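## Task

Gather the two green hose couplers onto one of the tops next to the arms, and the two wooden pillar blocks onto one top as well. All four must stay upright in their current orientation, with the entire base resting on the top. Every other object must finish resting directly on the same top it started on. The attempt fails if anything ends up inside the slot in the top of a weight. Nothing counts as done if a robot is what keeps it in place at the end. Release everything and move the arms away when finished.

## Robot and tools

Setup. Four identical i2rt Big YAM arms, named arm1, arm2, arm3 and arm4. Each has six joints, a two-finger gripper and a wrist camera (arm1_cam_wrist through arm4_cam_wrist). Two fixed room cameras, room_a and room_b, also watch the scene. With joints 1 and 6 at zero and the hand held level and pointing forward, the wrist camera rides on top of the hand looking toward the fingertips. The hand reaches roughly 1.0 m from the joint-1 axis at most. Joints move at different speeds, so the hand can take a wide, curved route between two postures.

Frames. There is one shared scene frame, origin on the floor, +z up. The 'hand' point lies midway between the fingertips; its z axis runs along the fingers and its y axis is the direction the fingers open and close. Each arm's foot pose is real but never printed.

execute_actions. Argument "actions" is a list holding either one action or nothing (empty list = just report state and pictures). An action is an object keyed by arm name; under each arm goes "joints", an object of absolute joint targets (not offsets) keyed by joint name. Only the keys you name are commanded, and every arm named starts moving at once; they may finish at different times. Keys, units and allowed ranges:
- joint1_rad: -2.879 to 2.879 rad, tolerance 0.045. Rotates the whole arm about its foot; positive is counter-clockwise seen from above; zero unfolds the arm toward the direction its foot faces.
- joint2_rad: 0 to 3.141 rad, tolerance 0.14. Shoulder; zero has the upper arm pointing backward about level, increasing values lift it and then bring it forward.
- joint3_rad: 0 to 3.019 rad, tolerance 0.09. Elbow; zero folds the forearm onto the upper arm, larger opens it.
- joint4_rad: -1.692 to 1.57 rad, tolerance 0.055. Hand pitch; positive tips the fingers up.
- joint5_rad: -1.57 to 1.57 rad, tolerance 0.03. Sideways hand swing; positive toward the arm's right.
- joint6_rad: -2.094 to 2.094 rad, tolerance 0.035. Hand roll; positive is clockwise viewed from behind the hand.
- gripper_m: 0 to 0.093 m, tolerance 0.003. Fingertip separation. Each finger pad squeezes with up to about 50 to 62 N (some grippers less).
Example: {"arm1": {"joints": {"gripper_m": 0.05}}, "arm2": {"joints": {"joint1_rad": 0.3}}}. Optional "cameras" lists which images to return (any of the six names, or "all"); omitted or null gives all, [] gives none. An unknown key, camera name or out-of-range number rejects the whole call and nothing moves. Images come back in the order given on the "pictures" line.

wait: "seconds" from 0 to 10. Commands nothing new; the scene keeps running and the usual state and images return.

zoom_image: "camera" plus "region" [x0, y0, x1, y1] in pixels of that camera's latest full image, top-left is (0, 0), at most 504 by 504 pixels. Gives a sharper close-up.

finished_scene: "scene" is the number of the scene being closed. It is final; the result reports success and, if another scene follows, its task. After continuing from a summary, first send execute_actions with an empty list to learn the current scene and task.

Reading results. joint_positions reports each joint. joint_status tells how each commanded motion of the last accepted action ended: reaching the target; "off_target" (stopped short and may still be pushing); "contact_stop" or "time_out" (the joint gives up its target and holds where it stopped, though a timed-out joint may keep a target up to 0.375, 0.375, 0.113, 0.225, 0.075 and 0.3 rad from its position for joints 1 to 6 and keep pushing, moving on if the path clears). "joint command not followed", often with a "cause:" line, means a self- and inter-arm collision check blocked that arm's joint targets; the gripper part still runs, and blocked joints show "not_followed" and may be retried on later actions until valid targets are given. on_its_own lists what this call did not command; "held at" is the held target, not the actual position. Joint torques are the raw drive outputs for joints 1 to 6, with per-arm offset, scale and noise; friction can fake or mask a load. A joint carrying weight slowly sags. A target very near the current position may not move anything. A stop reported in a result cancels the later motion, wait and finish calls in that same reply.

Cautions. Joints or arms left out of an action may still be driving toward old targets without joint_status showing it; to relieve a push, send the reported position as the new target. The arms do not stop on contact and can press hard; sustained pushing or holding loads heats motors. A MOTOR HOT line appears at 85 °C; at 100 °C an OVER-TEMPERATURE FAULT drops the arm and its gripper until cooled, and named keys short of target read "limit_stop_at_motor_heat" (resend them; the gap proves nothing about contact). Some heat persists into the next scene. Avoid hard contact between arms: a hard squeeze between robots fails and ends the run, and the clearance check can react late and ignores fingers, gripper housings and wrist cameras. Nothing reports arm-to-arm contact. Objects touching robots do not count. Never knock items out of the work area or onto the floor, never let anything enter a weight's top slot, and avoid drops, slips and slams. Loose objects may occasionally be nudged by outside forces. Finish with grippers open and arms withdrawn so every object stands unsupported.

Each tool is called after "Emit:" as name([rows], argument=value, ...), one row to a line, values as JSON.

## Session

Emit:
execute_actions(actions=[])

Scene clock: 0.00 s.
Joint torques (N m, as the arm reports them, + toward a larger angle): no reading
Motor temperatures (°C, as the motors report them): arm1=[29 28 31 27 28 29] | arm2=[28 30 30 29 26 29] | arm3=[29 29 31 30 28 28] | arm4=[26 27 33 29 29 29]
arm1.joint_positions: joint1_rad=-0.895 joint2_rad=+0.625 joint3_rad=+1.691 joint4_rad=-1.179 joint5_rad=+0.201 joint6_rad=-0.434 gripper_m=+0.094
arm1.joint_status: not commanded
arm1.hand: x=-1.5935 y=-0.3839 z=+1.4521 quat_wxyz=(-0.572, +0.627, -0.405, -0.341) (m; scene frame)
arm2.joint_positions: joint1_rad=-0.242 joint2_rad=+0.328 joint3_rad=+1.339 joint4_rad=-1.173 joint5_rad=+0.069 joint6_rad=+0.474 gripper_m=+0.094
arm2.joint_status: not commanded
arm2.hand: x=-0.5889 y=+0.5917 z=+1.3348 quat_wxyz=(-0.280, +0.465, -0.602, -0.586) (m; scene frame)
arm3.joint_positions: joint1_rad=+0.125 joint2_rad=+0.595 joint3_rad=+1.473 joint4_rad=-1.587 joint5_rad=+0.198 joint6_rad=-0.084 gripper_m=+0.095
arm3.joint_status: not commanded
arm3.hand: x=+0.9744 y=+0.5642 z=+1.3483 quat_wxyz=(-0.355, -0.298, -0.855, +0.232) (m; scene frame)
arm4.joint_positions: joint1_rad=+0.016 joint2_rad=+0.261 joint3_rad=+1.473 joint4_rad=-1.308 joint5_rad=+0.286 joint6_rad=-0.456 gripper_m=+0.094
arm4.joint_status: not commanded
arm4.hand: x=+1.3521 y=-0.6453 z=+1.4302 quat_wxyz=(-0.630, +0.086, -0.733, +0.240) (m; scene frame)
pictures: arm1_cam_wrist, arm2_cam_wrist, arm3_cam_wrist, arm4_cam_wrist, room_a, room_b
Images, in order (width x height): arm1_cam_wrist 672x504, arm2_cam_wrist 672x504, arm3_cam_wrist 672x504, arm4_cam_wrist 672x504, room_a 672x504, room_b 672x504.

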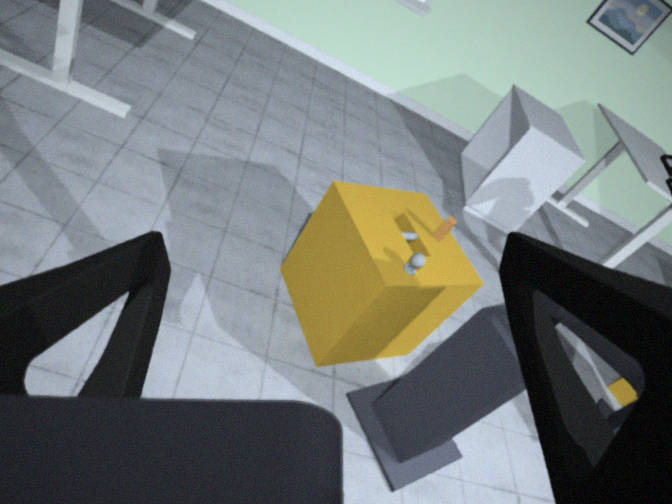

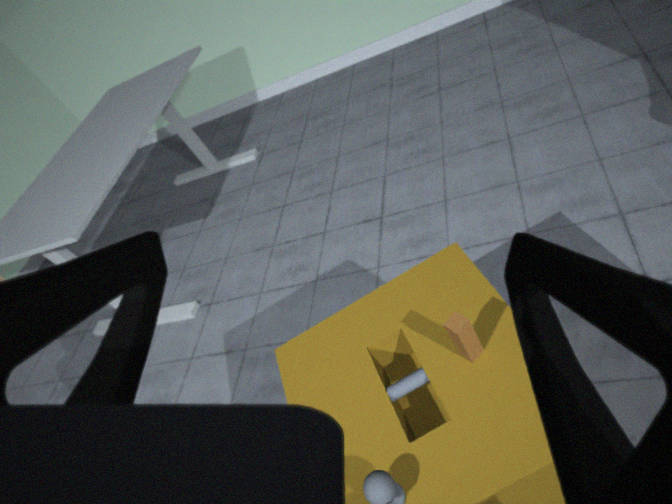

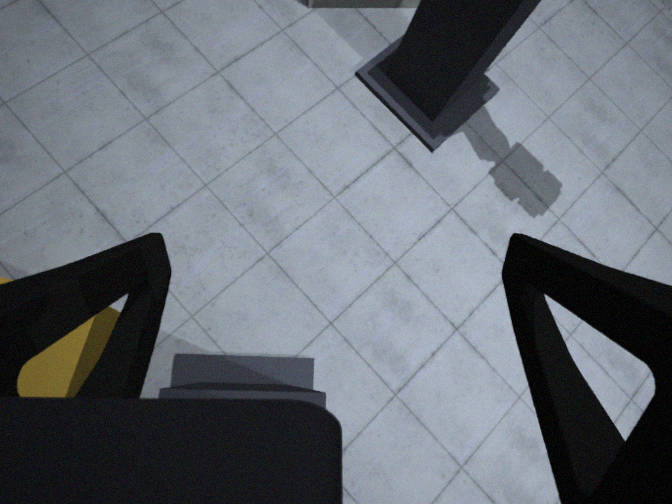

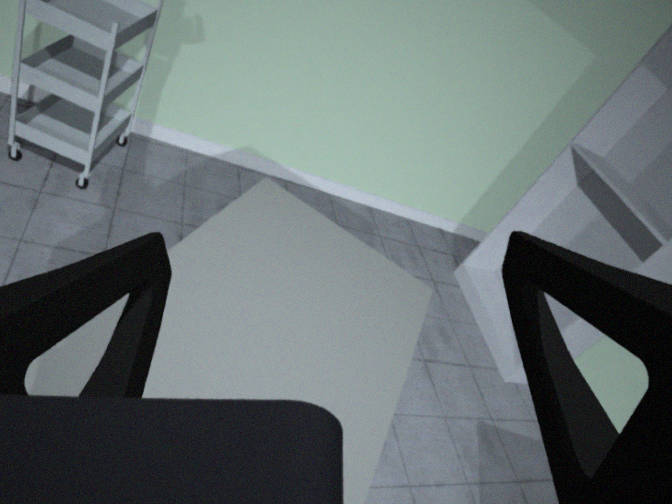

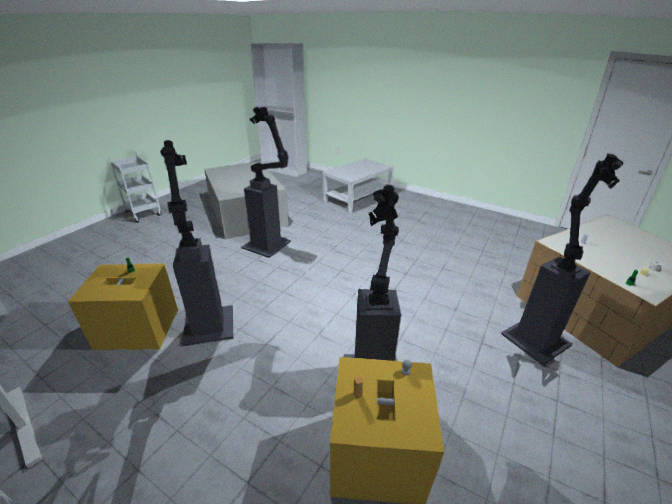

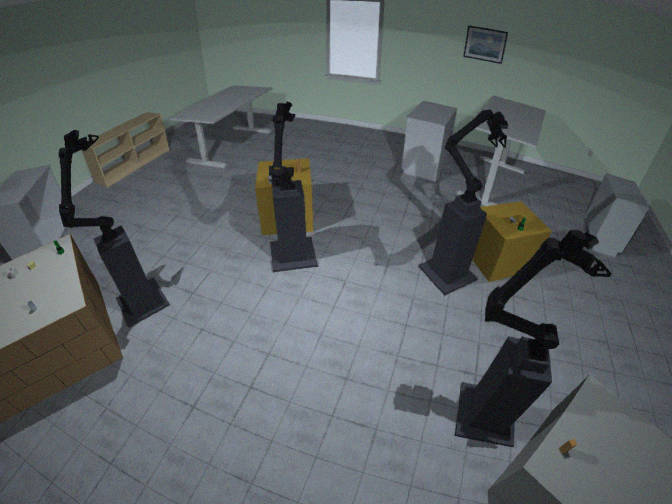

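Emit:
zoom_image(camera="room_a", region=[60, 240, 200, 330])

Emit:
zoom_image(camera="room_a", region=[320, 340, 460, 460])

Region (60, 240, 200, 330) of room_a's 672x504 image, scaled by 3.600, with more detail than that image has; it fills the top 324 rows of this view, and the rest is white.

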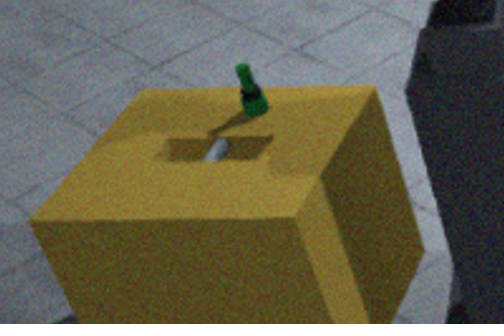

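Region (320, 340, 460, 460) of room_a's 672x504 image, scaled by 3.600, with more detail than that image has; it fills the top 432 rows of this view, and the rest is white.

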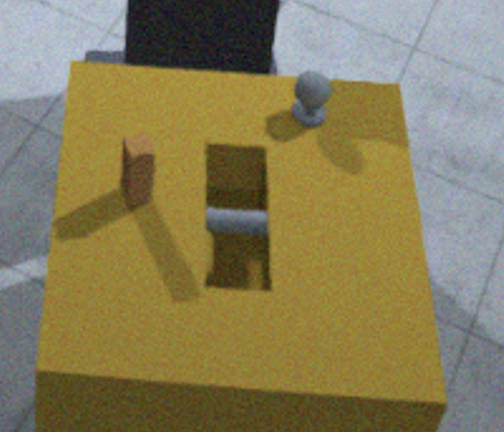

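Emit:
execute_actions([
  {"arm1":{"joints":{"joint1_rad":1.1,"joint2_rad":1.2,"joint3_rad":1.4,"joint4_rad":-1.15,"joint5_rad":0,"joint6_rad":0}},"arm2":{"joints":{"joint1_rad":-0.215,"joint2_rad":1.865,"joint3_rad":1.41,"joint4_rad":-1.065,"joint5_rad":0,"joint6_rad":0}},"arm3":{"joints":{"joint1_rad":1.25,"joint2_rad":1.4,"joint3_rad":1.3,"joint4_rad":-0.9,"joint5_rad":0,"joint6_rad":0}},"arm4":{"joints":{"joint1_rad":-0.5,"joint2_rad":1.2,"joint3_rad":1.4,"joint4_rad":-1.15,"joint5_rad":0,"joint6_rad":0}}},
], cameras=["arm1_cam_wrist","arm2_cam_wrist","arm3_cam_wrist","arm4_cam_wrist"])

Scene clock: 14.50 s.
Joint torques (N m, as the arm reports them, + toward a larger angle): arm1=[-0.39 -8.8  11.52  1.98  0.17  0.2 ] | arm2=[  0.3  -15.94  10.64   0.93  -0.01  -0.07] | arm3=[ -1.22 -15.07  11.17   1.47  -0.03  -0.06] | arm4=[-0.95 -9.75 11.6   1.36 -0.04  0.16]
Motor temperatures (°C, as the motors report them): arm1=[29 28 33 27 28 29] | arm2=[28 30 32 29 26 29] | arm3=[29 29 33 30 28 28] | arm4=[26 28 34 29 29 29]
arm1.joint_positions: joint1_rad=+1.103 joint2_rad=+1.207 joint3_rad=+1.371 joint4_rad=-1.154 joint5_rad=-0.001 joint6_rad=-0.018 gripper_m=+0.094
arm1.joint_status: all done
arm1.hand: x=-1.9803 y=-0.8271 z=+1.1043 quat_wxyz=(+0.084, +0.914, +0.288, -0.274) (m; scene frame)
arm2.joint_positions: joint1_rad=-0.221 joint2_rad=+1.865 joint3_rad=+1.396 joint4_rad=-1.077 joint5_rad=+0.003 joint6_rad=+0.015 gripper_m=+0.094
arm2.joint_status: all done
arm2.hand: x=-0.7291 y=+0.9837 z=+0.7913 quat_wxyz=(-0.008, +0.801, -0.598, -0.013) (m; scene frame)
arm3.joint_positions: joint1_rad=+1.253 joint2_rad=+1.409 joint3_rad=+1.288 joint4_rad=-0.924 joint5_rad=+0.000 joint6_rad=-0.008 gripper_m=+0.095
arm3.joint_status: all done
arm3.hand: x=+1.3319 y=+0.9385 z=+1.0720 quat_wxyz=(-0.254, +0.227, -0.938, -0.061) (m; scene frame)
arm4.joint_positions: joint1_rad=-0.494 joint2_rad=+1.208 joint3_rad=+1.386 joint4_rad=-1.156 joint5_rad=+0.004 joint6_rad=-0.015 gripper_m=+0.094
arm4.joint_status: all done
arm4.hand: x=+1.7186 y=-0.8089 z=+1.1740 quat_wxyz=(-0.283, -0.217, -0.932, +0.071) (m; scene frame)
pictures: arm1_cam_wrist, arm2_cam_wrist, arm3_cam_wrist, arm4_cam_wrist
Images, in order (width x height): arm1_cam_wrist 672x504, arm2_cam_wrist 672x504, arm3_cam_wrist 672x504, arm4_cam_wrist 672x504.

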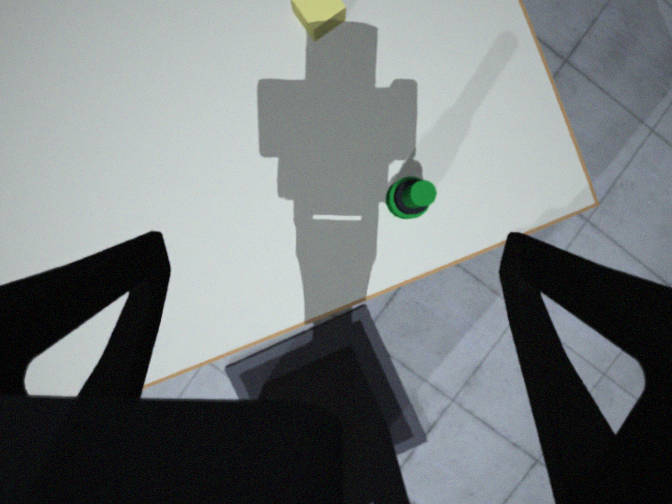

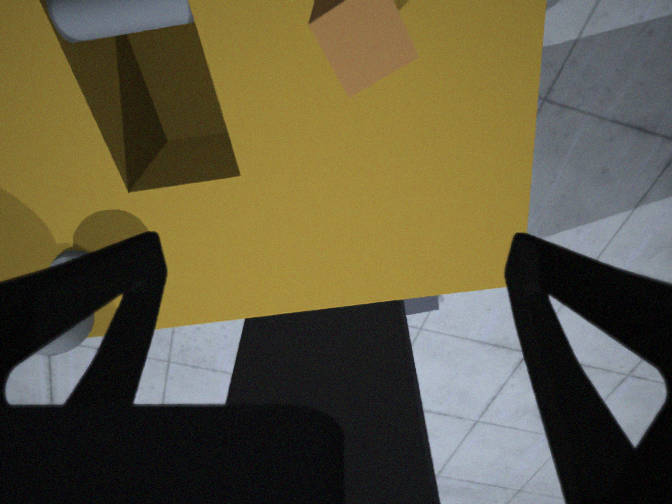

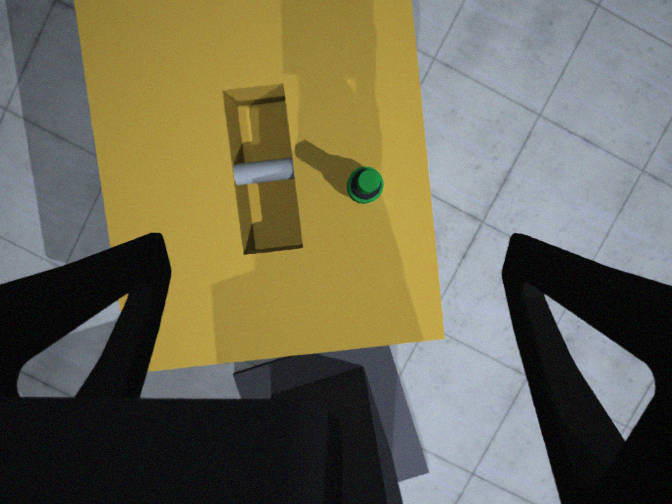

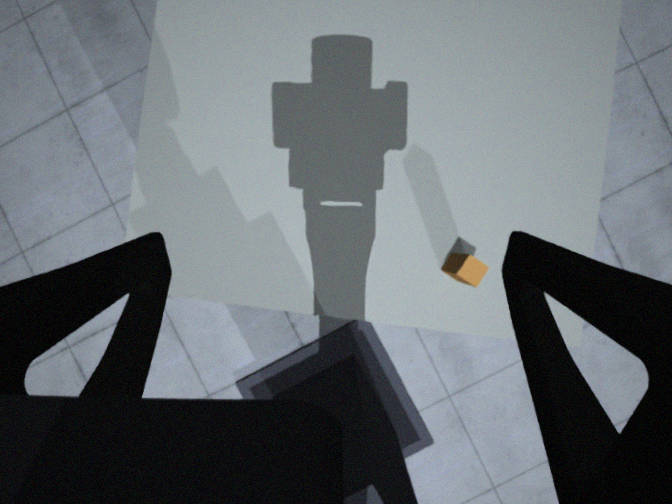

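Emit:
execute_actions([
  {"arm1":{"joints":{"joint2_rad":1.755,"joint3_rad":1.46,"joint4_rad":-1.23}},"arm2":{"joints":{"joint1_rad":-0.252,"joint2_rad":2.13,"joint3_rad":1.44,"joint4_rad":-0.833,"joint6_rad":-0.535}},"arm3":{"joints":{"joint1_rad":1.178,"joint2_rad":2.138,"joint3_rad":1.488,"joint4_rad":-0.875}},"arm4":{"joints":{"joint2_rad":1.89,"joint3_rad":1.29,"joint4_rad":-0.94}}},
], cameras=["arm1_cam_wrist","arm2_cam_wrist","arm3_cam_wrist","arm4_cam_wrist"])

Scene clock: 31.77 s.
Joint torques (N m, as the arm reports them, + toward a larger angle): arm1=[ -0.23 -16.41  10.     0.3    0.18   0.22] | arm2=[  0.05 -20.02   9.61   1.03  -0.03  -0.06] | arm3=[ -0.75 -24.4    9.37  -0.03  -0.03  -0.06] | arm4=[ -1.3  -19.86   8.82   0.59   0.     0.14]
Motor temperatures (°C, as the motors report them): arm1=[29 29 35 27 28 29] | arm2=[28 31 34 29 26 29] | arm3=[29 30 35 30 28 28] | arm4=[26 28 36 29 29 29]
arm1.joint_positions: joint1_rad=+1.103 joint2_rad=+1.765 joint3_rad=+1.436 joint4_rad=-1.222 joint5_rad=-0.001 joint6_rad=-0.017 gripper_m=+0.094
arm1.joint_status: all done
arm1.hand: x=-2.0341 y=-0.8648 z=+0.8582 quat_wxyz=(+0.005, +0.954, +0.301, -0.009) (m; scene frame)
arm2.joint_positions: joint1_rad=-0.252 joint2_rad=+2.151 joint3_rad=+1.419 joint4_rad=-0.850 joint5_rad=+0.002 joint6_rad=-0.520 gripper_m=+0.094
arm2.joint_status: all done
arm2.hand: x=-0.7201 y=+1.0124 z=+0.6457 quat_wxyz=(+0.003, +0.925, -0.380, +0.001) (m; scene frame)
arm3.joint_positions: joint1_rad=+1.176 joint2_rad=+2.141 joint3_rad=+1.464 joint4_rad=-0.883 joint5_rad=+0.000 joint6_rad=-0.008 gripper_m=+0.095
arm3.joint_status: all done
arm3.hand: x=+1.3989 y=+0.9233 z=+0.7433 quat_wxyz=(-0.007, +0.198, -0.980, -0.003) (m; scene frame)
arm4.joint_positions: joint1_rad=-0.494 joint2_rad=+1.905 joint3_rad=+1.276 joint4_rad=-0.945 joint5_rad=+0.004 joint6_rad=-0.015 gripper_m=+0.094
arm4.joint_status: all done
arm4.hand: x=+1.7677 y=-0.8328 z=+0.7979 quat_wxyz=(+0.001, -0.225, -0.974, +0.001) (m; scene frame)
pictures: arm1_cam_wrist, arm2_cam_wrist, arm3_cam_wrist, arm4_cam_wrist
Images, in order (width x height): arm1_cam_wrist 672x504, arm2_cam_wrist 672x504, arm3_cam_wrist 672x504, arm4_cam_wrist 672x504.

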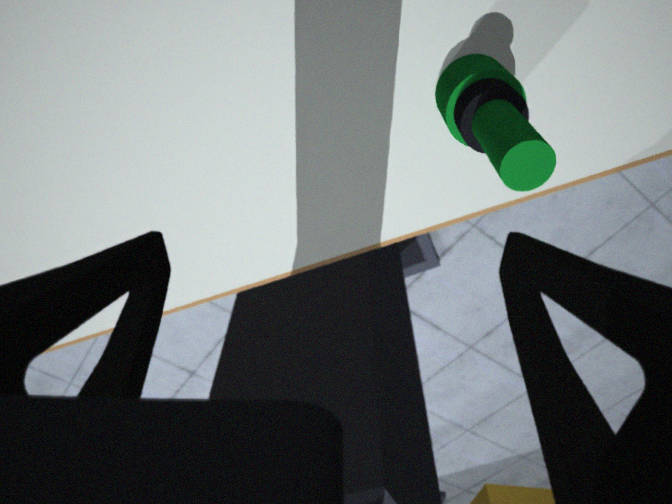

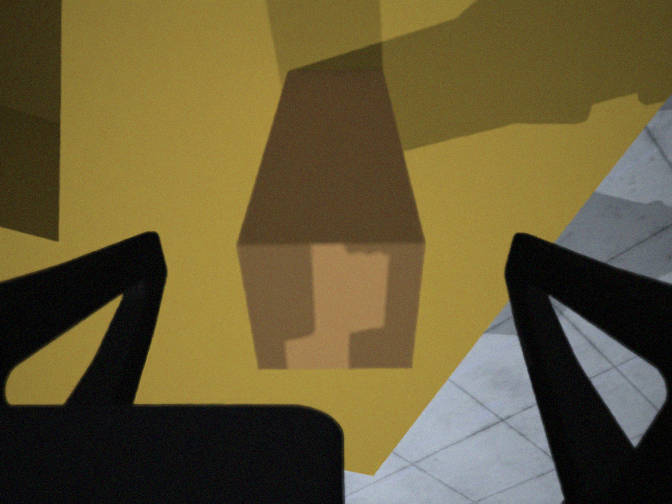

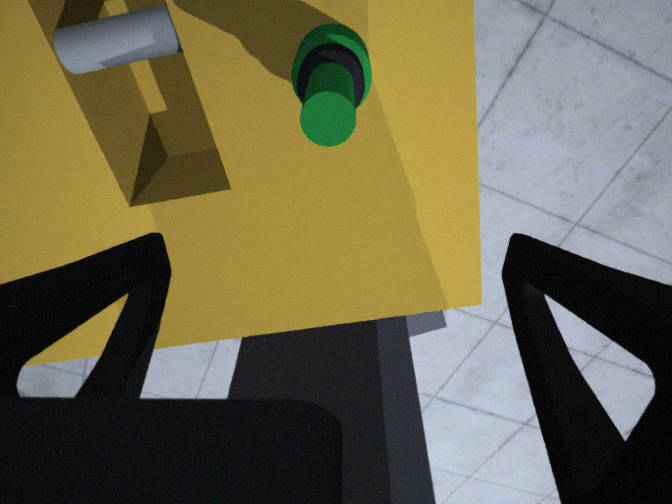

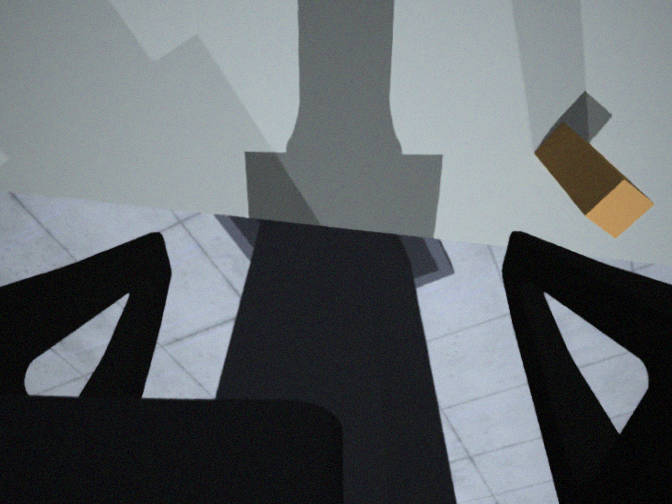

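Emit:
execute_actions([
  {"arm1":{"joints":{"joint1_rad":0.3}},"arm2":{"joints":{"gripper_m":0}},"arm3":{"joints":{"joint1_rad":0.4,"joint4_rad":0.0}},"arm4":{"joints":{"joint2_rad":1.6,"joint4_rad":-1.3}}},
], cameras=["arm2_cam_wrist"])

Scene clock: 40.83 s.
Joint torques (N m, as the arm reports them, + toward a larger angle): arm1=[  1.47 -16.95   9.82   0.36   0.08   0.19] | arm2=[  0.08 -19.8    9.6    1.07  -0.03  -0.05] | arm3=[ -0.89 -25.89  10.55   1.99  -0.13  -0.08] | arm4=[ -0.85 -15.01  10.3    0.06   0.     0.15]
Motor temperatures (°C, as the motors report them): arm1=[29 29 35 27 28 29] | arm2=[28 32 34 29 26 29] | arm3=[29 31 35 30 28 28] | arm4=[26 29 36 29 29 29]
arm1.joint_positions: joint1_rad=+0.296 joint2_rad=+1.765 joint3_rad=+1.436 joint4_rad=-1.222 joint5_rad=+0.002 joint6_rad=-0.015 gripper_m=+0.094
arm1.joint_status: all done
arm1.hand: x=-2.1122 y=-0.4569 z=+0.8566 quat_wxyz=(+0.000, +0.995, -0.099, -0.008) (m; scene frame)
arm2.joint_positions: joint1_rad=-0.252 joint2_rad=+2.151 joint3_rad=+1.419 joint4_rad=-0.850 joint5_rad=+0.001 joint6_rad=-0.521 gripper_m=+0.034
arm2.joint_status: gripper_m off_target (ended at +0.034, target +0.000)
arm2.hand: x=-0.7202 y=+1.0124 z=+0.6457 quat_wxyz=(+0.003, +0.925, -0.379, +0.000) (m; scene frame)
arm3.joint_positions: joint1_rad=+0.402 joint2_rad=+2.141 joint3_rad=+1.465 joint4_rad=-0.027 joint5_rad=+0.002 joint6_rad=-0.006 gripper_m=+0.095
arm3.joint_status: all done
arm3.hand: x=+1.5718 y=+0.4127 z=+0.8281 quat_wxyz=(-0.413, -0.172, -0.891, +0.080) (m; scene frame)
arm4.joint_positions: joint1_rad=-0.494 joint2_rad=+1.598 joint3_rad=+1.276 joint4_rad=-1.293 joint5_rad=+0.004 joint6_rad=-0.015 gripper_m=+0.094
arm4.joint_status: all done
arm4.hand: x=+1.7080 y=-0.8028 z=+0.9429 quat_wxyz=(+0.021, -0.225, -0.974, -0.004) (m; scene frame)
pictures: arm2_cam_wrist
Images, in order (width x height): arm2_cam_wrist 672x504.

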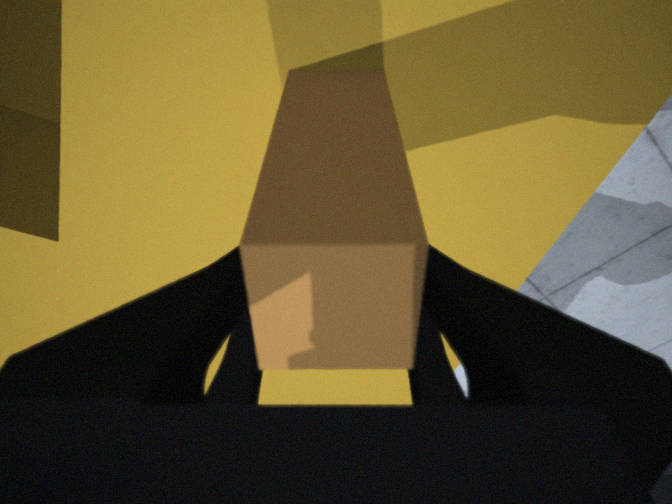

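Emit:
execute_actions([
  {"arm1":{"joints":{"joint1_rad":-1.83}},"arm2":{"joints":{"joint1_rad":-1.923,"joint2_rad":1.96,"joint3_rad":1.895,"joint4_rad":-1.5,"joint6_rad":0.012}},"arm3":{"joints":{"joint1_rad":-2.168,"joint2_rad":2.40,"joint3_rad":1.23,"joint4_rad":1.48}},"arm4":{"joints":{"joint1_rad":0.5}}},
], cameras=["arm2_cam_wrist","arm3_cam_wrist"])

Scene clock: 48.13 s.
Joint torques (N m, as the arm reports them, + toward a larger angle): arm1=[  0.22 -16.36   9.87   0.32   0.08   0.21] | arm2=[  0.45 -19.72  10.88  -0.44   0.01   0.22] | arm3=[ -0.41 -21.98   4.82   2.07  -0.04  -0.09] | arm4=[ -0.83 -14.06  10.11   0.01   0.09   0.12]
Motor temperatures (°C, as the motors report them): arm1=[29 30 35 27 28 29] | arm2=[28 32 34 29 26 29] | arm3=[29 31 34 31 28 28] | arm4=[26 29 37 29 29 29]
arm1.joint_positions: joint1_rad=-1.836 joint2_rad=+1.765 joint3_rad=+1.436 joint4_rad=-1.222 joint5_rad=+0.001 joint6_rad=-0.015 gripper_m=+0.094
arm1.joint_status: all done
arm1.hand: x=-1.2265 y=-0.1926 z=+0.8581 quat_wxyz=(-0.010, +0.395, -0.919, -0.001) (m; scene frame)
arm2.joint_positions: joint1_rad=-1.926 joint2_rad=+1.974 joint3_rad=+1.888 joint4_rad=-1.484 joint5_rad=+0.002 joint6_rad=-0.001 gripper_m=+0.035
arm2.joint_status: all done
arm2.hand: x=+0.0381 y=+0.5667 z=+0.9044 quat_wxyz=(+0.002, +0.085, -0.996, -0.001) (m; scene frame)
arm3.joint_positions: joint1_rad=-2.178 joint2_rad=+2.380 joint3_rad=+1.232 joint4_rad=+1.453 joint5_rad=+0.001 joint6_rad=-0.006 gripper_m=+0.095
arm3.joint_status: all done
arm3.hand: x=+0.1360 y=+0.5710 z=+0.8793 quat_wxyz=(-0.068, -0.590, -0.056, +0.803) (m; scene frame)
arm4.joint_positions: joint1_rad=+0.502 joint2_rad=+1.598 joint3_rad=+1.276 joint4_rad=-1.293 joint5_rad=+0.001 joint6_rad=-0.013 gripper_m=+0.094
arm4.joint_status: all done
arm4.hand: x=+1.6966 y=-0.3709 z=+0.9436 quat_wxyz=(+0.020, +0.266, -0.964, +0.005) (m; scene frame)
pictures: arm2_cam_wrist, arm3_cam_wrist
Images, in order (width x height): arm2_cam_wrist 672x504, arm3_cam_wrist 672x504.

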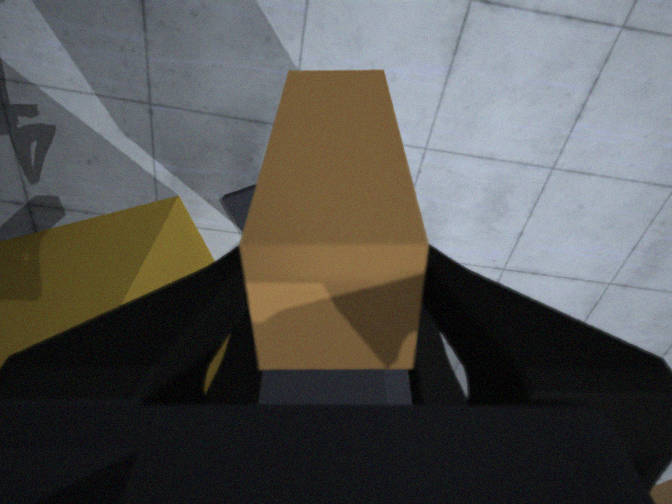

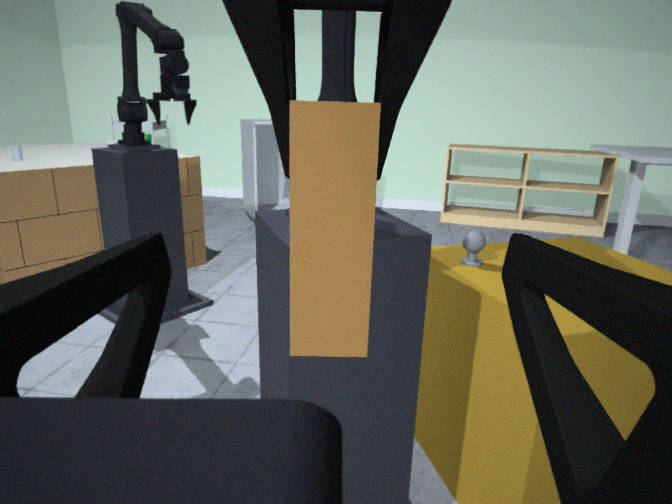

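Emit:
execute_actions([
  {"arm3":{"joints":{"joint1_rad":-2.164,"joint2_rad":2.57,"joint3_rad":1.62,"joint4_rad":1.235,"gripper_m":0.075}},"arm4":{"joints":{"joint1_rad":1.2}}},
], cameras=["arm2_cam_wrist","arm3_cam_wrist"])

Scene clock: 53.73 s.
Joint torques (N m, as the arm reports them, + toward a larger angle): arm1=[  1.55 -15.44  10.15   0.37   0.1    0.17] | arm2=[  0.18 -19.92  10.86  -0.44   0.     0.2 ] | arm3=[  0.19 -27.31   8.74   0.3   -0.05  -0.08] | arm4=[ -1.08 -14.05  10.23  -0.18   0.07   0.14]
Motor temperatures (°C, as the motors report them): arm1=[29 30 35 27 28 29] | arm2=[28 32 34 29 26 29] | arm3=[29 31 34 31 28 28] | arm4=[26 29 37 29 29 29]
arm1.joint_positions: joint1_rad=-1.836 joint2_rad=+1.765 joint3_rad=+1.436 joint4_rad=-1.222 joint5_rad=+0.001 joint6_rad=-0.015 gripper_m=+0.094
arm1.joint_status: not commanded
arm1.hand: x=-1.2265 y=-0.1926 z=+0.8581 quat_wxyz=(-0.010, +0.395, -0.919, -0.001) (m; scene frame)
arm2.joint_positions: joint1_rad=-1.926 joint2_rad=+1.974 joint3_rad=+1.888 joint4_rad=-1.484 joint5_rad=+0.002 joint6_rad=-0.001 gripper_m=+0.035
arm2.joint_status: not commanded
arm2.hand: x=+0.0381 y=+0.5667 z=+0.9044 quat_wxyz=(+0.002, +0.085, -0.996, -0.001) (m; scene frame)
arm3.joint_positions: joint1_rad=-2.176 joint2_rad=+2.568 joint3_rad=+1.595 joint4_rad=+1.251 joint5_rad=+0.001 joint6_rad=-0.006 gripper_m=+0.075
arm3.joint_status: all done
arm3.hand: x=+0.0438 y=+0.5527 z=+0.8416 quat_wxyz=(-0.068, -0.601, -0.058, +0.795) (m; scene frame)
arm4.joint_positions: joint1_rad=+1.207 joint2_rad=+1.598 joint3_rad=+1.276 joint4_rad=-1.293 joint5_rad=+0.001 joint6_rad=-0.013 gripper_m=+0.094
arm4.joint_status: all done
arm4.hand: x=+1.4567 y=-0.1715 z=+0.9435 quat_wxyz=(+0.016, +0.583, -0.813, +0.013) (m; scene frame)
pictures: arm2_cam_wrist, arm3_cam_wrist
Images, in order (width x height): arm2_cam_wrist 672x504, arm3_cam_wrist 672x504.

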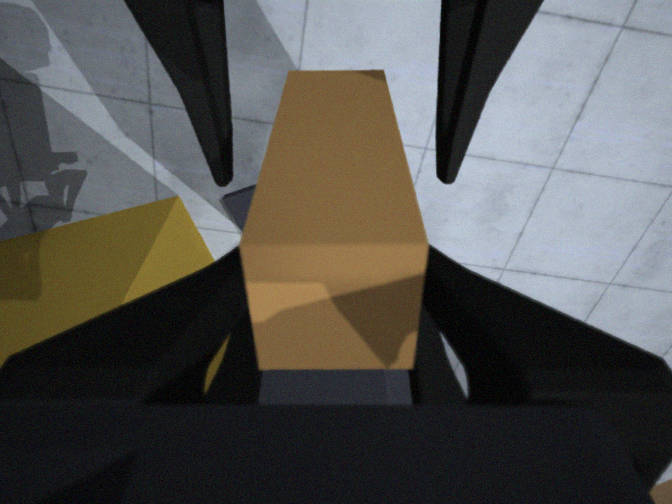

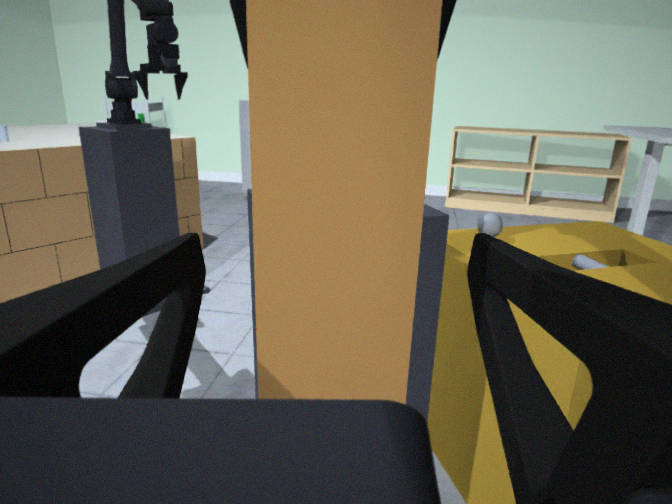

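Emit:
execute_actions([
  {"arm3":{"joints":{"gripper_m":0}}},
], cameras=["arm2_cam_wrist"])

Scene clock: 55.50 s.
Joint torques (N m, as the arm reports them, + toward a larger angle): arm1=[  0.94 -15.94  10.2    0.36   0.07   0.24] | arm2=[  0.59 -20.17  10.77  -0.47   0.1    0.19] | arm3=[ -0.31 -27.69   8.66   0.39  -0.04  -0.16] | arm4=[ -1.66 -14.19  10.07  -0.06   0.1    0.1 ]
Motor temperatures (°C, as the motors report them): arm1=[29 30 35 27 28 29] | arm2=[28 33 34 29 26 29] | arm3=[29 31 34 31 28 28] | arm4=[26 29 37 29 29 29]
arm1.joint_positions: joint1_rad=-1.836 joint2_rad=+1.765 joint3_rad=+1.436 joint4_rad=-1.222 joint5_rad=+0.001 joint6_rad=-0.015 gripper_m=+0.094
arm1.joint_status: not commanded
arm1.hand: x=-1.2265 y=-0.1926 z=+0.8581 quat_wxyz=(-0.010, +0.395, -0.919, -0.001) (m; scene frame)
arm2.joint_positions: joint1_rad=-1.926 joint2_rad=+1.974 joint3_rad=+1.888 joint4_rad=-1.484 joint5_rad=+0.000 joint6_rad=+0.001 gripper_m=+0.035
arm2.joint_status: not commanded
arm2.hand: x=+0.0381 y=+0.5671 z=+0.9045 quat_wxyz=(+0.002, +0.084, -0.996, -0.002) (m; scene frame)
arm3.joint_positions: joint1_rad=-2.176 joint2_rad=+2.568 joint3_rad=+1.595 joint4_rad=+1.251 joint5_rad=+0.001 joint6_rad=-0.001 gripper_m=+0.035
arm3.joint_status: gripper_m off_target (ended at +0.035, target +0.000)
arm3.hand: x=+0.0438 y=+0.5527 z=+0.8416 quat_wxyz=(-0.070, -0.601, -0.056, +0.794) (m; scene frame)
arm4.joint_positions: joint1_rad=+1.207 joint2_rad=+1.598 joint3_rad=+1.276 joint4_rad=-1.293 joint5_rad=+0.001 joint6_rad=-0.013 gripper_m=+0.094
arm4.joint_status: not commanded
arm4.hand: x=+1.4567 y=-0.1715 z=+0.9435 quat_wxyz=(+0.016, +0.583, -0.813, +0.013) (m; scene frame)
pictures: arm2_cam_wrist
Images, in order (width x height): arm2_cam_wrist 672x504.

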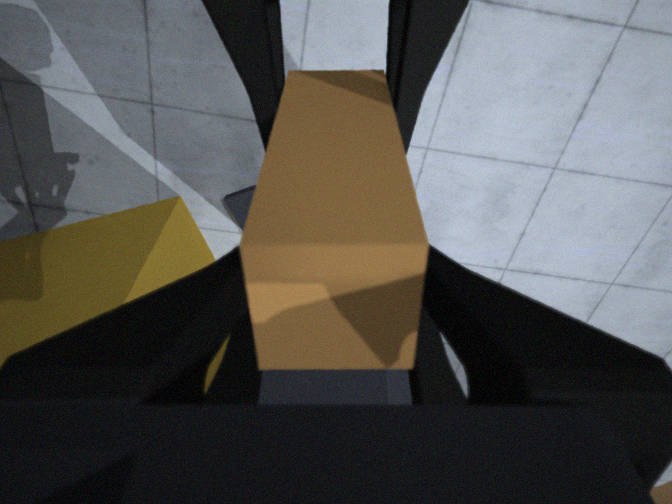

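Emit:
execute_actions([
  {"arm2":{"joints":{"gripper_m":0.06}}},
], cameras=[])

Emit:
execute_actions([
  {"arm2":{"joints":{"joint2_rad":1.8,"gripper_m":0.093}},"arm4":{"joints":{"joint1_rad":1.6,"joint2_rad":1.77,"joint3_rad":1.73,"joint4_rad":-1.48}}},
], cameras=[])

Emit:
execute_actions([
  {"arm2":{"joints":{"joint2_rad":1.5,"joint3_rad":1.14,"joint4_rad":-0.6}},"arm3":{"joints":{"joint1_rad":-0.44}},"arm4":{"joints":{"joint1_rad":1.87}}},
], cameras=["arm3_cam_wrist","arm4_cam_wrist"])

Scene clock: 60.57 s.
Joint torques (N m, as the arm reports them, + toward a larger angle): arm1=[  0.94 -15.67   9.9    0.48   0.07   0.19] | arm2=[ -0.03 -20.17  10.83  -0.48   0.08   0.19] | arm3=[ -0.22 -28.09   8.73   0.54  -0.04  -0.15] | arm4=[ -1.68 -14.27  10.1    0.03   0.11   0.11]
Motor temperatures (°C, as the motors report them): arm1=[29 30 35 27 28 29] | arm2=[28 33 34 29 26 29] | arm3=[29 32 34 30 28 28] | arm4=[26 29 37 29 29 29]
arm1.joint_positions: joint1_rad=-1.836 joint2_rad=+1.765 joint3_rad=+1.436 joint4_rad=-1.222 joint5_rad=+0.001 joint6_rad=-0.015 gripper_m=+0.094
arm1.joint_status: not commanded
arm1.hand: x=-1.2265 y=-0.1926 z=+0.8581 quat_wxyz=(-0.010, +0.395, -0.919, -0.001) (m; scene frame)
arm2.joint_positions: joint1_rad=-1.926 joint2_rad=+1.974 joint3_rad=+1.888 joint4_rad=-1.484 joint5_rad=+0.000 joint6_rad=+0.001 gripper_m=+0.060
arm2.joint_status: all done
arm2.hand: x=+0.0381 y=+0.5671 z=+0.9045 quat_wxyz=(+0.002, +0.084, -0.996, -0.002) (m; scene frame)
arm3.joint_positions: joint1_rad=-2.176 joint2_rad=+2.568 joint3_rad=+1.595 joint4_rad=+1.250 joint5_rad=+0.001 joint6_rad=-0.001 gripper_m=+0.035
arm3.joint_status: not commanded
arm3.hand: x=+0.0437 y=+0.5524 z=+0.8412 quat_wxyz=(-0.070, -0.601, -0.056, +0.794) (m; scene frame)
arm4.joint_positions: joint1_rad=+1.207 joint2_rad=+1.598 joint3_rad=+1.276 joint4_rad=-1.293 joint5_rad=+0.001 joint6_rad=-0.013 gripper_m=+0.094
arm4.joint_status: not commanded
arm4.hand: x=+1.4567 y=-0.1715 z=+0.9435 quat_wxyz=(+0.016, +0.583, -0.813, +0.013) (m; scene frame)
pictures: none
No camera images: the call's "cameras" was empty. Leave "cameras" out to get every camera's image.

Scene clock: 61.97 s.
Joint torques (N m, as the arm reports them, + toward a larger angle): arm1=[  0.71 -16.24   9.93   0.55   0.1    0.15] | arm2=[  0.28 -15.77  11.87  -0.08   0.07   0.17] | arm3=[ -0.1  -27.53   8.61   0.47  -0.06  -0.15] | arm4=[ -0.94 -17.36  13.08   0.15   0.11   0.13]
Motor temperatures (°C, as the motors report them): arm1=[29 30 35 27 28 29] | arm2=[28 33 35 29 26 29] | arm3=[29 32 34 30 28 28] | arm4=[26 29 37 29 29 29]
arm1.joint_positions: joint1_rad=-1.836 joint2_rad=+1.765 joint3_rad=+1.436 joint4_rad=-1.222 joint5_rad=+0.001 joint6_rad=-0.015 gripper_m=+0.094
arm1.joint_status: not commanded
arm1.hand: x=-1.2265 y=-0.1926 z=+0.8581 quat_wxyz=(-0.010, +0.395, -0.919, -0.001) (m; scene frame)
arm2.joint_positions: joint1_rad=-1.926 joint2_rad=+1.783 joint3_rad=+1.881 joint4_rad=-1.484 joint5_rad=+0.000 joint6_rad=+0.001 gripper_m=+0.093
arm2.joint_status: all done
arm2.hand: x=+0.0185 y=+0.5633 z=+1.0129 quat_wxyz=(-0.089, +0.083, -0.992, -0.010) (m; scene frame)
arm3.joint_positions: joint1_rad=-2.176 joint2_rad=+2.568 joint3_rad=+1.595 joint4_rad=+1.250 joint5_rad=+0.001 joint6_rad=-0.001 gripper_m=+0.035
arm3.joint_status: not commanded
arm3.hand: x=+0.0437 y=+0.5524 z=+0.8412 quat_wxyz=(-0.070, -0.601, -0.056, +0.794) (m; scene frame)
arm4.joint_positions: joint1_rad=+1.603 joint2_rad=+1.765 joint3_rad=+1.688 joint4_rad=-1.473 joint5_rad=+0.000 joint6_rad=-0.013 gripper_m=+0.094
arm4.joint_status: all done
arm4.hand: x=+1.2750 y=-0.0508 z=+1.0162 quat_wxyz=(-0.008, +0.731, -0.682, -0.007) (m; scene frame)
pictures: none
No camera images: the call's "cameras" was empty. Leave "cameras" out to get every camera's image.

Scene clock: 64.07 s.
Joint torques (N m, as the arm reports them, + toward a larger angle): arm1=[  1.12 -16.15  10.18   0.26   0.07   0.16] | arm2=[  0.39 -13.36  11.74   2.55   0.09   0.17] | arm3=[ -2.04 -27.84   7.23   0.66   0.13  -0.14] | arm4=[ -1.   -17.65  13.     0.01   0.15   0.09]
Motor temperatures (°C, as the motors report them): arm1=[29 30 35 27 28 29] | arm2=[28 33 35 29 26 29] | arm3=[29 32 34 30 28 28] | arm4=[26 29 37 29 29 29]
arm1.joint_positions: joint1_rad=-1.836 joint2_rad=+1.765 joint3_rad=+1.436 joint4_rad=-1.222 joint5_rad=+0.001 joint6_rad=-0.015 gripper_m=+0.094
arm1.joint_status: not commanded
arm1.hand: x=-1.2265 y=-0.1926 z=+0.8581 quat_wxyz=(-0.010, +0.395, -0.919, -0.001) (m; scene frame)
arm2.joint_positions: joint1_rad=-1.926 joint2_rad=+1.509 joint3_rad=+1.124 joint4_rad=-0.624 joint5_rad=+0.000 joint6_rad=+0.001 gripper_m=+0.093
arm2.joint_status: all done
arm2.hand: x=-0.0238 y=+0.5566 z=+0.8919 quat_wxyz=(-0.274, +0.080, -0.958, -0.026) (m; scene frame)
arm3.joint_positions: joint1_rad=-0.432 joint2_rad=+2.568 joint3_rad=+1.613 joint4_rad=+1.243 joint5_rad=-0.003 joint6_rad=-0.001 gripper_m=+0.035
arm3.joint_status: all done
arm3.hand: x=+1.1477 y=-0.0808 z=+0.8471 quat_wxyz=(-0.658, -0.343, -0.492, +0.456) (m; scene frame)
arm4.joint_positions: joint1_rad=+1.872 joint2_rad=+1.765 joint3_rad=+1.688 joint4_rad=-1.473 joint5_rad=+0.000 joint6_rad=-0.013 gripper_m=+0.094
arm4.joint_status: all done
arm4.hand: x=+1.1308 y=-0.0786 z=+1.0159 quat_wxyz=(-0.007, +0.816, -0.578, -0.008) (m; scene frame)
pictures: arm3_cam_wrist, arm4_cam_wrist
Images, in order (width x height): arm3_cam_wrist 672x504, arm4_cam_wrist 672x504.

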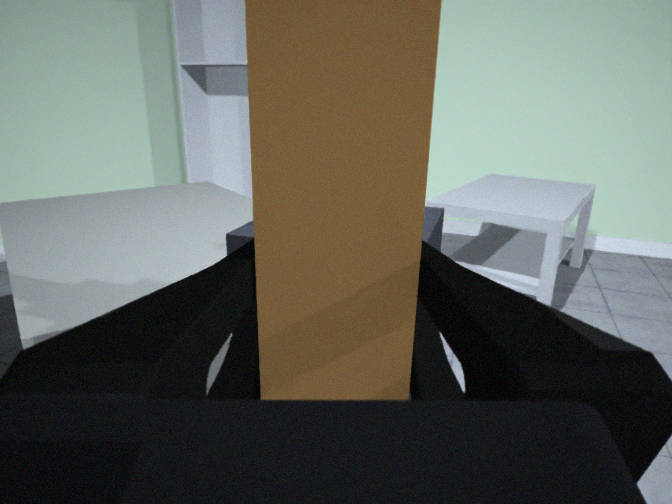

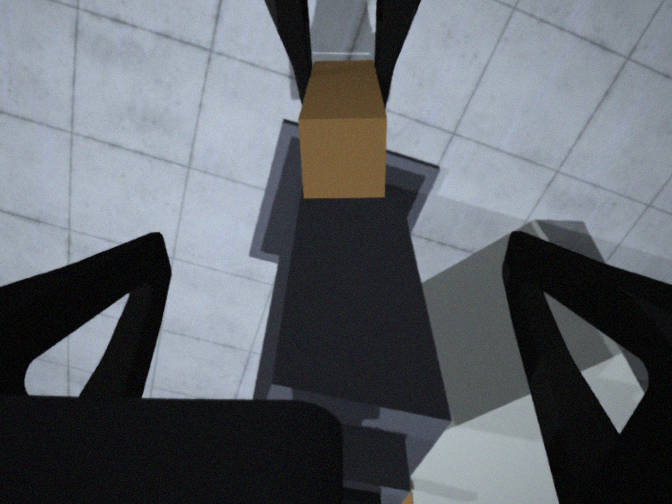

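Emit:
execute_actions([
  {"arm2":{"joints":{"joint4_rad":-0.1}},"arm4":{"joints":{"joint1_rad":1.858,"joint2_rad":1.805,"joint3_rad":1.49,"joint4_rad":-1.227,"joint6_rad":-0.045,"gripper_m":0.07}}},
], cameras=["arm4_cam_wrist"])

Scene clock: 68.40 s.
Joint torques (N m, as the arm reports them, + toward a larger angle): arm1=[  0.71 -16.87   9.95   0.45   0.1    0.2 ] | arm2=[  0.25 -13.72  12.53   3.15   0.09   0.18] | arm3=[ -1.78 -27.72   7.24   0.66   0.15  -0.15] | arm4=[ -1.72 -19.29   9.62   0.78   0.14  -0.22]
Motor temperatures (°C, as the motors report them): arm1=[29 30 35 27 28 29] | arm2=[28 32 35 29 26 29] | arm3=[29 32 34 30 28 28] | arm4=[26 29 38 29 29 29]
arm1.joint_positions: joint1_rad=-1.836 joint2_rad=+1.765 joint3_rad=+1.436 joint4_rad=-1.222 joint5_rad=+0.001 joint6_rad=-0.015 gripper_m=+0.094
arm1.joint_status: not commanded
arm1.hand: x=-1.2265 y=-0.1926 z=+0.8581 quat_wxyz=(-0.010, +0.395, -0.919, -0.001) (m; scene frame)
arm2.joint_positions: joint1_rad=-1.926 joint2_rad=+1.509 joint3_rad=+1.124 joint4_rad=-0.127 joint5_rad=+0.000 joint6_rad=+0.001 gripper_m=+0.093
arm2.joint_status: all done
arm2.hand: x=+0.0589 y=+0.5703 z=+0.9790 quat_wxyz=(-0.501, +0.071, -0.862, -0.045) (m; scene frame)
arm3.joint_positions: joint1_rad=-0.432 joint2_rad=+2.568 joint3_rad=+1.613 joint4_rad=+1.243 joint5_rad=-0.003 joint6_rad=-0.001 gripper_m=+0.035
arm3.joint_status: not commanded
arm3.hand: x=+1.1477 y=-0.0808 z=+0.8471 quat_wxyz=(-0.658, -0.343, -0.492, +0.456) (m; scene frame)
arm4.joint_positions: joint1_rad=+1.871 joint2_rad=+1.816 joint3_rad=+1.484 joint4_rad=-1.236 joint5_rad=+0.000 joint6_rad=-0.030 gripper_m=+0.070
arm4.joint_status: all done
arm4.hand: x=+1.1337 y=-0.0840 z=+0.9129 quat_wxyz=(-0.002, +0.820, -0.572, -0.001) (m; scene frame)
pictures: arm4_cam_wrist
Images, in order (width x height): arm4_cam_wrist 672x504.

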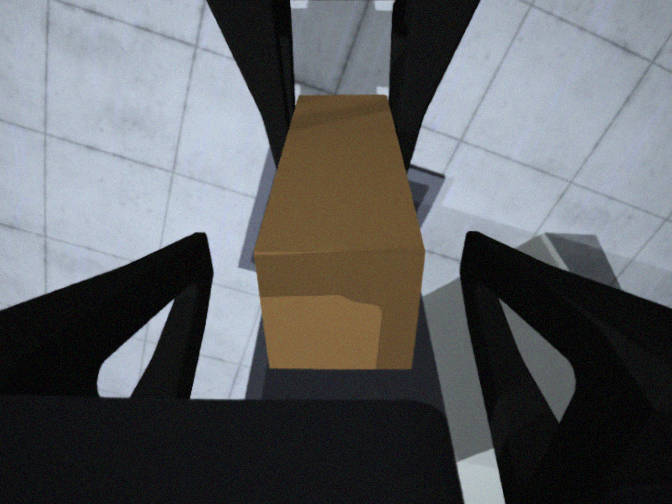

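Emit:
execute_actions([
  {"arm4":{"joints":{"gripper_m":0}}},
], cameras=[])

Scene clock: 70.63 s.
Joint torques (N m, as the arm reports them, + toward a larger angle): arm1=[  0.03 -15.93  10.01   0.3    0.13   0.15] | arm2=[  0.29 -13.55  12.45   3.17   0.07   0.2 ] | arm3=[ -1.46 -27.91   7.27   0.72  -0.01  -0.14] | arm4=[ -1.37 -18.74   9.63   0.63   0.09  -0.23]
Motor temperatures (°C, as the motors report them): arm1=[29 30 35 27 28 29] | arm2=[28 32 35 29 26 29] | arm3=[29 32 34 30 28 28] | arm4=[26 29 38 29 29 29]
arm1.joint_positions: joint1_rad=-1.836 joint2_rad=+1.765 joint3_rad=+1.436 joint4_rad=-1.222 joint5_rad=+0.001 joint6_rad=-0.015 gripper_m=+0.094
arm1.joint_status: not commanded
arm1.hand: x=-1.2265 y=-0.1926 z=+0.8581 quat_wxyz=(-0.010, +0.395, -0.919, -0.001) (m; scene frame)
arm2.joint_positions: joint1_rad=-1.926 joint2_rad=+1.509 joint3_rad=+1.124 joint4_rad=-0.127 joint5_rad=+0.000 joint6_rad=+0.001 gripper_m=+0.093
arm2.joint_status: not commanded
arm2.hand: x=+0.0589 y=+0.5703 z=+0.9790 quat_wxyz=(-0.501, +0.071, -0.862, -0.045) (m; scene frame)
arm3.joint_positions: joint1_rad=-0.432 joint2_rad=+2.568 joint3_rad=+1.613 joint4_rad=+1.242 joint5_rad=+0.000 joint6_rad=-0.001 gripper_m=+0.035
arm3.joint_status: not commanded
arm3.hand: x=+1.1469 y=-0.0812 z=+0.8468 quat_wxyz=(-0.656, -0.344, -0.492, +0.457) (m; scene frame)
arm4.joint_positions: joint1_rad=+1.870 joint2_rad=+1.816 joint3_rad=+1.484 joint4_rad=-1.236 joint5_rad=+0.001 joint6_rad=-0.033 gripper_m=+0.034
arm4.joint_status: gripper_m off_target (ended at +0.034, target +0.000)
arm4.hand: x=+1.1344 y=-0.0837 z=+0.9129 quat_wxyz=(-0.003, +0.821, -0.571, +0.000) (m; scene frame)
pictures: none
No camera images: the call's "cameras" was empty. Leave "cameras" out to get every camera's image.

Emit:
execute_actions([
  {"arm3":{"joints":{"gripper_m":0.065}}},
], cameras=[])

Emit:
execute_actions([
  {"arm3":{"joints":{"joint3_rad":1.43,"joint4_rad":0.9,"gripper_m":0.093}},"arm4":{"joints":{"joint2_rad":1.68,"joint4_rad":-1.38}},"arm2":{"joints":{"joint4_rad":0.4}}},
], cameras=["arm4_cam_wrist"])

Scene clock: 75.30 s.
Joint torques (N m, as the arm reports them, + toward a larger angle): arm1=[  0.64 -16.41  10.     0.12   0.1    0.19] | arm2=[  0.48 -13.94  12.5    3.08   0.06   0.18] | arm3=[ -1.76 -27.07   7.43   0.77   0.    -0.14] | arm4=[ -1.85 -19.09   9.67   0.7    0.06  -0.15]
Motor temperatures (°C, as the motors report them): arm1=[29 30 35 27 28 29] | arm2=[28 32 36 29 26 29] | arm3=[29 33 34 30 28 28] | arm4=[26 30 37 29 29 29]
arm1.joint_positions: joint1_rad=-1.836 joint2_rad=+1.765 joint3_rad=+1.436 joint4_rad=-1.222 joint5_rad=+0.001 joint6_rad=-0.015 gripper_m=+0.094
arm1.joint_status: not commanded
arm1.hand: x=-1.2265 y=-0.1926 z=+0.8581 quat_wxyz=(-0.010, +0.395, -0.919, -0.001) (m; scene frame)
arm2.joint_positions: joint1_rad=-1.926 joint2_rad=+1.509 joint3_rad=+1.124 joint4_rad=-0.127 joint5_rad=+0.000 joint6_rad=+0.001 gripper_m=+0.093
arm2.joint_status: not commanded
arm2.hand: x=+0.0589 y=+0.5703 z=+0.9790 quat_wxyz=(-0.501, +0.071, -0.862, -0.045) (m; scene frame)
arm3.joint_positions: joint1_rad=-0.432 joint2_rad=+2.568 joint3_rad=+1.613 joint4_rad=+1.242 joint5_rad=+0.000 joint6_rad=-0.001 gripper_m=+0.065
arm3.joint_status: all done
arm3.hand: x=+1.1469 y=-0.0812 z=+0.8468 quat_wxyz=(-0.656, -0.344, -0.492, +0.457) (m; scene frame)
arm4.joint_positions: joint1_rad=+1.870 joint2_rad=+1.816 joint3_rad=+1.484 joint4_rad=-1.235 joint5_rad=+0.001 joint6_rad=-0.033 gripper_m=+0.034
arm4.joint_status: not commanded
arm4.hand: x=+1.1343 y=-0.0836 z=+0.9129 quat_wxyz=(-0.003, +0.821, -0.571, +0.000) (m; scene frame)
pictures: none
No camera images: the call's "cameras" was empty. Leave "cameras" out to get every camera's image.

Scene clock: 76.50 s.
Joint torques (N m, as the arm reports them, + toward a larger angle): arm1=[  0.71 -16.24  10.1    0.44   0.06   0.24] | arm2=[ -0.16 -13.97  12.61   3.26   0.06   0.18] | arm3=[ -1.73 -26.54   6.03   0.45  -0.03  -0.15] | arm4=[ -1.93 -16.36   9.8    0.16   0.1   -0.2 ]
Motor temperatures (°C, as the motors report them): arm1=[29 30 35 27 28 29] | arm2=[28 32 36 29 26 29] | arm3=[29 33 34 30 28 28] | arm4=[26 30 37 29 29 29]
arm1.joint_positions: joint1_rad=-1.836 joint2_rad=+1.765 joint3_rad=+1.436 joint4_rad=-1.222 joint5_rad=+0.001 joint6_rad=-0.015 gripper_m=+0.094
arm1.joint_status: not commanded
arm1.hand: x=-1.2265 y=-0.1926 z=+0.8581 quat_wxyz=(-0.010, +0.395, -0.919, -0.001) (m; scene frame)
arm2.joint_positions: joint1_rad=-1.926 joint2_rad=+1.509 joint3_rad=+1.124 joint4_rad=+0.372 joint5_rad=+0.000 joint6_rad=+0.001 gripper_m=+0.093
arm2.joint_status: all done
arm2.hand: x=+0.0908 y=+0.5752 z=+1.0963 quat_wxyz=(-0.698, +0.058, -0.711, -0.061) (m; scene frame)
arm3.joint_positions: joint1_rad=-0.432 joint2_rad=+2.570 joint3_rad=+1.423 joint4_rad=+0.920 joint5_rad=+0.000 joint6_rad=-0.001 gripper_m=+0.093
arm3.joint_status: all done
arm3.hand: x=+1.1267 y=-0.0244 z=+0.6850 quat_wxyz=(-0.510, -0.449, -0.643, +0.354) (m; scene frame)
arm4.joint_positions: joint1_rad=+1.870 joint2_rad=+1.678 joint3_rad=+1.484 joint4_rad=-1.374 joint5_rad=+0.001 joint6_rad=-0.033 gripper_m=+0.034
arm4.joint_status: all done
arm4.hand: x=+1.1457 y=-0.1182 z=+0.9825 quat_wxyz=(-0.003, +0.821, -0.571, +0.000) (m; scene frame)
pictures: arm4_cam_wrist
Images, in order (width x height): arm4_cam_wrist 672x504.

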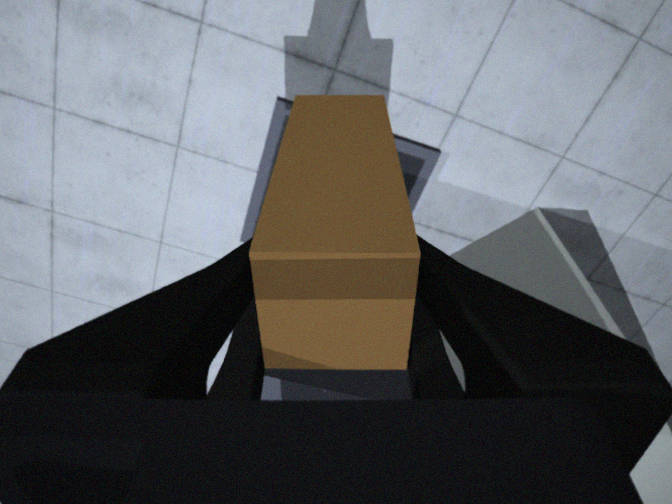

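Emit:
execute_actions([
  {"arm3":{"joints":{"joint1_rad":1.176,"joint2_rad":2.19,"joint3_rad":1.435,"joint4_rad":-0.815}},"arm4":{"joints":{"joint1_rad":-0.38,"joint3_rad":1.29,"joint4_rad":-1.19}},"arm2":{"joints":{"joint4_rad":1.29,"joint2_rad":2.14}}},
], cameras=["arm3_cam_wrist"])

Scene clock: 82.00 s.
Joint torques (N m, as the arm reports them, + toward a larger angle): arm1=[  1.11 -16.56  10.05   0.64   0.1    0.13] | arm2=[  0.39 -18.86   8.41   3.18   0.08   0.19] | arm3=[ -1.   -24.12   7.35  -0.95   0.11  -0.14] | arm4=[ -0.03 -17.47   8.89   0.13   0.13  -0.2 ]
Motor temperatures (°C, as the motors report them): arm1=[29 30 35 27 28 29] | arm2=[28 32 36 29 26 29] | arm3=[29 33 33 30 28 28] | arm4=[26 30 37 29 29 29]
arm1.joint_positions: joint1_rad=-1.836 joint2_rad=+1.765 joint3_rad=+1.436 joint4_rad=-1.222 joint5_rad=+0.001 joint6_rad=-0.015 gripper_m=+0.094
arm1.joint_status: not commanded
arm1.hand: x=-1.2265 y=-0.1926 z=+0.8581 quat_wxyz=(-0.010, +0.395, -0.919, -0.001) (m; scene frame)
arm2.joint_positions: joint1_rad=-1.926 joint2_rad=+2.156 joint3_rad=+1.124 joint4_rad=+1.263 joint5_rad=+0.000 joint6_rad=+0.001 gripper_m=+0.093
arm2.joint_status: all done
arm2.hand: x=+0.1456 y=+0.5856 z=+0.8666 quat_wxyz=(-0.779, +0.051, -0.621, -0.068) (m; scene frame)
arm3.joint_positions: joint1_rad=+1.180 joint2_rad=+2.196 joint3_rad=+1.428 joint4_rad=-0.798 joint5_rad=-0.003 joint6_rad=-0.001 gripper_m=+0.093
arm3.joint_status: all done
arm3.hand: x=+1.3893 y=+0.9224 z=+0.7026 quat_wxyz=(-0.004, +0.197, -0.980, -0.004) (m; scene frame)
arm4.joint_positions: joint1_rad=-0.386 joint2_rad=+1.695 joint3_rad=+1.288 joint4_rad=-1.188 joint5_rad=+0.000 joint6_rad=-0.033 gripper_m=+0.034
arm4.joint_status: all done
arm4.hand: x=+1.7552 y=-0.7680 z=+0.9029 quat_wxyz=(+0.011, -0.164, -0.986, -0.003) (m; scene frame)
pictures: arm3_cam_wrist
Images, in order (width x height): arm3_cam_wrist 672x504.

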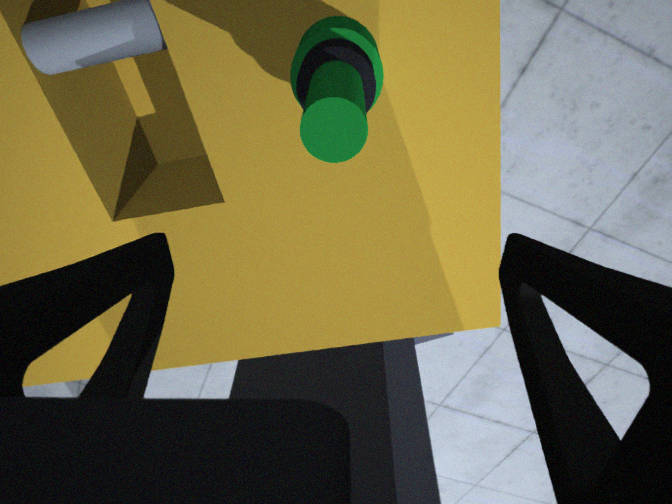

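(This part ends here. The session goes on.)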